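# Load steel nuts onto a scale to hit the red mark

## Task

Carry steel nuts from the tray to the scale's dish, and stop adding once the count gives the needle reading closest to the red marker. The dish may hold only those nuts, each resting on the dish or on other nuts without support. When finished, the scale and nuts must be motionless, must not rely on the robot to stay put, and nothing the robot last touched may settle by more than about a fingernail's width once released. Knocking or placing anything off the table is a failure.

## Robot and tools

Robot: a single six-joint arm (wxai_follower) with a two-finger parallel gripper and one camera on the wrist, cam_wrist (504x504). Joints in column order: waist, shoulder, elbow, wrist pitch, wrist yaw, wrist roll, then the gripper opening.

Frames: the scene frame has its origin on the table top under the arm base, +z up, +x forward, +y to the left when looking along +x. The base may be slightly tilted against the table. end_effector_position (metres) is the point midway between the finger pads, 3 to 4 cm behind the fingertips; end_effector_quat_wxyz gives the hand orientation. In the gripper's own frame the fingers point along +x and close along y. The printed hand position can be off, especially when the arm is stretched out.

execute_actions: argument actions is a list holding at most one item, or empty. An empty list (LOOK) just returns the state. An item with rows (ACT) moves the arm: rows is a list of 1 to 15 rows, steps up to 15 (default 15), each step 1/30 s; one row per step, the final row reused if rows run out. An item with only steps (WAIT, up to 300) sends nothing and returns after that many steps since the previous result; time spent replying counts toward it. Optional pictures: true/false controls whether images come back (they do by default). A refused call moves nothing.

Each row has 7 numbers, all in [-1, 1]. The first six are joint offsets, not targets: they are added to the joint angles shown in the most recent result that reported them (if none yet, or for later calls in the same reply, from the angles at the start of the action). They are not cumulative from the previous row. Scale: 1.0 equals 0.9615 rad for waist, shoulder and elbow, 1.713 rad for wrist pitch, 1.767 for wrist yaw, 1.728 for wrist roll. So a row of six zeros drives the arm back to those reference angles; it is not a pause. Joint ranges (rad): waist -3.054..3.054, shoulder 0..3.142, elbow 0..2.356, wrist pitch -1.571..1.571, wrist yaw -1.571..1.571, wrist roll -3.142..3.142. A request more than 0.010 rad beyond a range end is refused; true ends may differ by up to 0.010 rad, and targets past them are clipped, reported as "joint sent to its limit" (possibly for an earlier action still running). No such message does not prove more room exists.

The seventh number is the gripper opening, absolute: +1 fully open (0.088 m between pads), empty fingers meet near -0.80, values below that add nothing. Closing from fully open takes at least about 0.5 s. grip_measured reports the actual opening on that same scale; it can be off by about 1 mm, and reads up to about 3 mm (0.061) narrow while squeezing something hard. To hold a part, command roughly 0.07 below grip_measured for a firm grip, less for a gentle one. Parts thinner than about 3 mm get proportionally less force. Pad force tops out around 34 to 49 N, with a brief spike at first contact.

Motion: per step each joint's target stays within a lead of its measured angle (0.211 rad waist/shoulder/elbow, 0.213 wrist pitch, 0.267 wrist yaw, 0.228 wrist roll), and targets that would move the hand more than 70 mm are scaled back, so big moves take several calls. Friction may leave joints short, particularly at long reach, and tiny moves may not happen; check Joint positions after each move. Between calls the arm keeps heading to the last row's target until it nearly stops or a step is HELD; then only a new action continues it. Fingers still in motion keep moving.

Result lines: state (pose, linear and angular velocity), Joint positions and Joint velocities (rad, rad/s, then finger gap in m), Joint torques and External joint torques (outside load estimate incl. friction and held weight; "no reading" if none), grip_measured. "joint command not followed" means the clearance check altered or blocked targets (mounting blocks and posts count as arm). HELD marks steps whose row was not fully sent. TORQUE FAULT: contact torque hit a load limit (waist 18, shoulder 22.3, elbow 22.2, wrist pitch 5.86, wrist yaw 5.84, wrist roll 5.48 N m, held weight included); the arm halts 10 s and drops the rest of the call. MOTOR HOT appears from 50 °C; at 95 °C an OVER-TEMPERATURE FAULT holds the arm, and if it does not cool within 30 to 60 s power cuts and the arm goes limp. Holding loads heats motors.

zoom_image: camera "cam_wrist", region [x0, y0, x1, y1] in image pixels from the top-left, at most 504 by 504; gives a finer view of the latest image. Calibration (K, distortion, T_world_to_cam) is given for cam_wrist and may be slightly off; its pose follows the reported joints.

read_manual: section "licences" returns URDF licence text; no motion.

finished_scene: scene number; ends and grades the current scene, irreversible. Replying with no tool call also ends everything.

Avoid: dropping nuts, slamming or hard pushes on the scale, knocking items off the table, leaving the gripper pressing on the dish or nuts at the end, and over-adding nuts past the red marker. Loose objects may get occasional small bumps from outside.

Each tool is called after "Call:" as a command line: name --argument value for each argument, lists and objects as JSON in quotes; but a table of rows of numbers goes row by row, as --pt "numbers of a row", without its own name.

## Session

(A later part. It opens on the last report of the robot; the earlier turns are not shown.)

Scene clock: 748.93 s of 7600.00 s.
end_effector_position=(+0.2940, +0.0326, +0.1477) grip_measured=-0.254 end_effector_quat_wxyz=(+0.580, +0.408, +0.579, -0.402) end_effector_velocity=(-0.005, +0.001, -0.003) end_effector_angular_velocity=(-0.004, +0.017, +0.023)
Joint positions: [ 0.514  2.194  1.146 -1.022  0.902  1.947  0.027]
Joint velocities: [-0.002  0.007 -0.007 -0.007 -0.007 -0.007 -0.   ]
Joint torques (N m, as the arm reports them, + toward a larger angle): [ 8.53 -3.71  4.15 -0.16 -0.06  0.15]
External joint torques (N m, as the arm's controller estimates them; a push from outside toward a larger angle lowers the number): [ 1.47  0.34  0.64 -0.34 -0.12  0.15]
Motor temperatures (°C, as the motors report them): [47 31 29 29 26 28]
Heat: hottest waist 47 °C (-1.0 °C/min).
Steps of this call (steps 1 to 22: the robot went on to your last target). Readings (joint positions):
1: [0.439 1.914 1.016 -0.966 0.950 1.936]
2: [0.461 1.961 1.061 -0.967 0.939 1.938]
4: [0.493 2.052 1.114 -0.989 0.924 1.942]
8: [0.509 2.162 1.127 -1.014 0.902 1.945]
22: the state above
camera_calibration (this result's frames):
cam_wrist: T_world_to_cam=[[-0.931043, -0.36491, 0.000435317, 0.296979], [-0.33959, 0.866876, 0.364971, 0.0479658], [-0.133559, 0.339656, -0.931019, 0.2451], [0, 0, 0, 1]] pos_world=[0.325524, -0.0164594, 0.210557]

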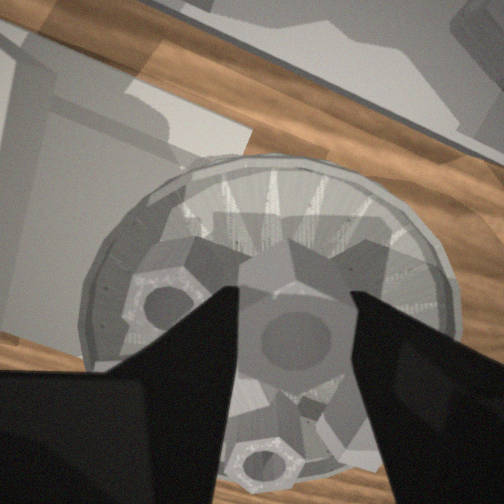

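Call:
execute_actions --actions '[{"rows":[[-0.025,0,-0.005,0.015,0.006,0,-0.32],[-0.025,0,-0.005,0.015,0.006,0,-0.32],[-0.043,0,-0.02,0.035,0.011,-0.03,-0.32],[-0.043,0,-0.02,0.035,0.011,-0.03,-0.32],[-0.06,0.003,-0.034,0.055,0.016,-0.045,-0.32],[-0.06,0.003,-0.034,0.055,0.016,-0.045,-0.32],[-0.078,0.007,-0.048,0.075,0.021,-0.06,-0.32],[-0.078,0.007,-0.048,0.075,0.021,-0.06,-0.32],[-0.095,0.011,-0.062,0.095,0.025,-0.07,-0.32],[-0.095,0.011,-0.062,0.095,0.025,-0.07,-0.32],[-0.112,0.015,-0.076,0.113,0.029,-0.085,-0.32]]}]' --pictures false

Call:
execute_actions --actions '[{"steps":8}]'

Scene clock: 758.47 s of 7600.00 s.
end_effector_position=(+0.2983, +0.0285, +0.1128) grip_measured=-0.254 end_effector_quat_wxyz=(+0.578, +0.406, +0.579, -0.408) end_effector_velocity=(-0.004, -0.007, -0.027) end_effector_angular_velocity=(-0.074, -0.021, +0.054)
Joint positions: [ 0.414  2.202  1.086 -0.851  0.945  1.817  0.027]
Joint velocities: [-0.056  0.017 -0.076  0.125  0.095 -0.11   0.   ]
Joint torques (N m, as the arm reports them, + toward a larger angle): [ 8.8  -3.67  2.64  0.29  0.13 -0.07]
External joint torques (N m, as the arm's controller estimates them; a push from outside toward a larger angle lowers the number): [ 1.22  0.79 -0.71  0.05  0.11 -0.06]
Motor temperatures (°C, as the motors report them): [48 31 29 29 26 28]
Heat: hottest waist 48 °C (-1.0 °C/min).
Steps of this call (steps 1 to 15: the robot went on to your last target; steps 16 to 271: nothing new was sent; steps 272 to 286: all 15 steps of this action). Readings (joint positions):
272: [0.513 2.195 1.147 -1.021 0.902 1.947]
273: [0.510 2.195 1.147 -1.017 0.902 1.947]
275: [0.498 2.195 1.144 -0.994 0.907 1.929]
279: [0.464 2.195 1.124 -0.938 0.924 1.881]
286: the state above

Scene clock: 758.73 s of 7600.00 s.
end_effector_position=(+0.2985, +0.0292, +0.1119) grip_measured=-0.254 end_effector_quat_wxyz=(+0.581, +0.406, +0.578, -0.405) end_effector_velocity=(-0.004, -0.002, -0.002) end_effector_angular_velocity=(-0.012, +0.006, +0.034)
Joint positions: [ 0.413  2.202  1.08  -0.836  0.949  1.804  0.027]
Joint velocities: [-0.002 -0.002 -0.012 -0.007  0.007 -0.022 -0.   ]
Joint torques (N m, as the arm reports them, + toward a larger angle): [ 7.67 -3.59  2.69  0.53  0.18  0.01]
External joint torques (N m, as the arm's controller estimates them; a push from outside toward a larger angle lowers the number): [ 0.58  0.55 -0.33  0.38  0.11  0.01]
Motor temperatures (°C, as the motors report them): [48 31 29 29 26 28]
Heat: hottest waist 48 °C (-1.0 °C/min).
Steps of this call (steps 1 to 8: the robot went on to your last target). Readings (joint positions):
1: [0.413 2.202 1.084 -0.847 0.945 1.813]
2: [0.413 2.202 1.083 -0.844 0.946 1.811]
4: [0.413 2.202 1.081 -0.840 0.948 1.807]
8: the state above
camera_calibration (this result's frames):
cam_wrist: T_world_to_cam=[[-0.931268, -0.364301, 0.004966, 0.299562], [-0.338183, 0.869411, 0.360217, 0.065543], [-0.135545, 0.333779, -0.932855, 0.214512], [0, 0, 0, 1]] pos_world=[0.330214, -0.0194527, 0.175012]

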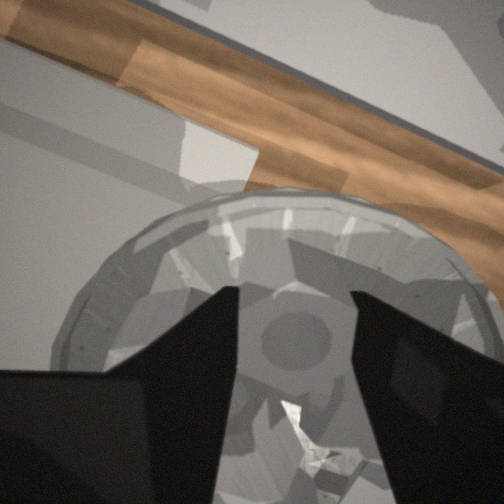

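Call:
execute_actions --actions '[{"rows":[[0,0,0,0,0,0,-0.15],[0,0,0,0,0,0,-0.15],[0,0,0,0,0,0,-0.15],[0,0,0,0,0,0,-0.15],[0,0,0,0,0,0,-0.15],[0,0,0,0,0,0,-0.15],[0.025,0,0.022,-0.03,0,0,-0.15],[0.05,-0.01,0.045,-0.06,-0.01,0.02,-0.15],[0.075,-0.015,0.068,-0.09,-0.02,0.04,-0.15],[0.11,-0.02,0.1,-0.13,-0.03,0.04,-0.15],[0.14,-0.02,0.13,-0.16,-0.03,0.04,-0.15],[0.14,-0.02,0.13,-0.16,-0.03,0.04,-0.15],[0.14,-0.02,0.16,-0.18,-0.03,0.04,-0.15],[0.14,-0.02,0.25,-0.2,-0.03,0.04,-0.15],[0.15,0.43,0.97,-0.378,-0.03,-0.58,1]]}]' --pictures false

Call:
execute_actions --actions '[{"steps":60}]'

Scene clock: 771.23 s of 7600.00 s.
end_effector_position=(+0.3050, +0.0303, +0.1617) grip_measured=-0.091 end_effector_quat_wxyz=(+0.616, +0.352, +0.607, -0.357) end_effector_velocity=(+0.140, +0.040, +0.151) end_effector_angular_velocity=(-0.468, +0.288, +2.685)
Joint positions: [ 0.534  2.221  1.235 -1.123  0.905  1.819  0.035]
Joint velocities: [ 0.266  0.926  1.57  -1.736  0.007 -1.692  0.175]
Joint torques (N m, as the arm reports them, + toward a larger angle): [ 7.55  2.08  4.25  0.69 -0.01 -0.14]
External joint torques (N m, as the arm's controller estimates them; a push from outside toward a larger angle lowers the number): [ 0.82 -0.83  2.79 -0.25  0.11 -0.17]
Motor temperatures (°C, as the motors report them): [48 31 29 29 26 28]
Heat: hottest waist 48 °C (-3.0 °C/min).
Steps of this call (steps 1 to 30: the robot went on to your last target; steps 31 to 360: nothing new was sent; steps 361 to 375: all 15 steps of this action). Readings (joint positions):
361: [0.413 2.202 1.079 -0.834 0.950 1.802]
362: [0.413 2.202 1.079 -0.834 0.950 1.802]
364: [0.413 2.202 1.079 -0.834 0.950 1.802]
368: [0.420 2.202 1.087 -0.863 0.949 1.808]
375: the state above

Scene clock: 773.23 s of 7600.00 s.
end_effector_position=(+0.4119, +0.0711, +0.2123) grip_measured=+0.984 end_effector_quat_wxyz=(+0.720, +0.019, +0.694, -0.012) end_effector_velocity=(-0.002, -0.001, -0.001) end_effector_angular_velocity=(+0.001, +0.010, +0.012)
Joint positions: [ 0.56   2.606  2.007 -1.481  0.897  0.804  0.087]
Joint velocities: [-0.002 -0.002 -0.002 -0.007 -0.007 -0.007  0.   ]
Joint torques (N m, as the arm reports them, + toward a larger angle): [11.01 -5.07  4.4  -0.09  0.04 -0.01]
External joint torques (N m, as the arm's controller estimates them; a push from outside toward a larger angle lowers the number): [ 1.46  0.93  0.67 -0.36 -0.01 -0.01]
Motor temperatures (°C, as the motors report them): [49 31 29 29 26 28]
Heat: hottest waist 49 °C (-2.0 °C/min).
Steps of this call (steps 1 to 45: the robot went on to your last target; steps 46 to 60: nothing new was sent). Readings (joint positions):
1: [0.541 2.255 1.291 -1.170 0.905 1.765]
2: [0.546 2.297 1.349 -1.214 0.905 1.712]
4: [0.553 2.393 1.450 -1.313 0.904 1.606]
8: [0.556 2.551 1.628 -1.424 0.897 1.396]
60: the state above
The arm was judged still, so your last target was given up. Only a new action makes it travel on or press farther. Fingers that are still opening or closing keep moving.
camera_calibration (this result's frames):
cam_wrist: T_world_to_cam=[[-0.0216294, -0.999765, -0.00160016, 0.0917826], [-0.944072, 0.0198977, 0.329138, 0.347869], [-0.329029, 0.00862974, -0.94428, 0.414777], [0, 0, 0, 1]] pos_world=[0.466873, 0.0812598, 0.277316]

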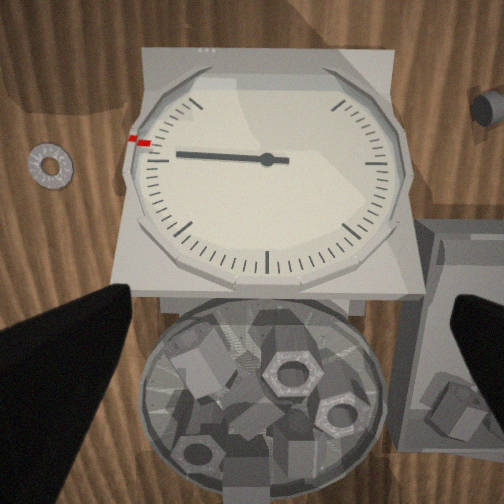

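Call:
finished_scene --scene 1

The scene is finished: the task was done.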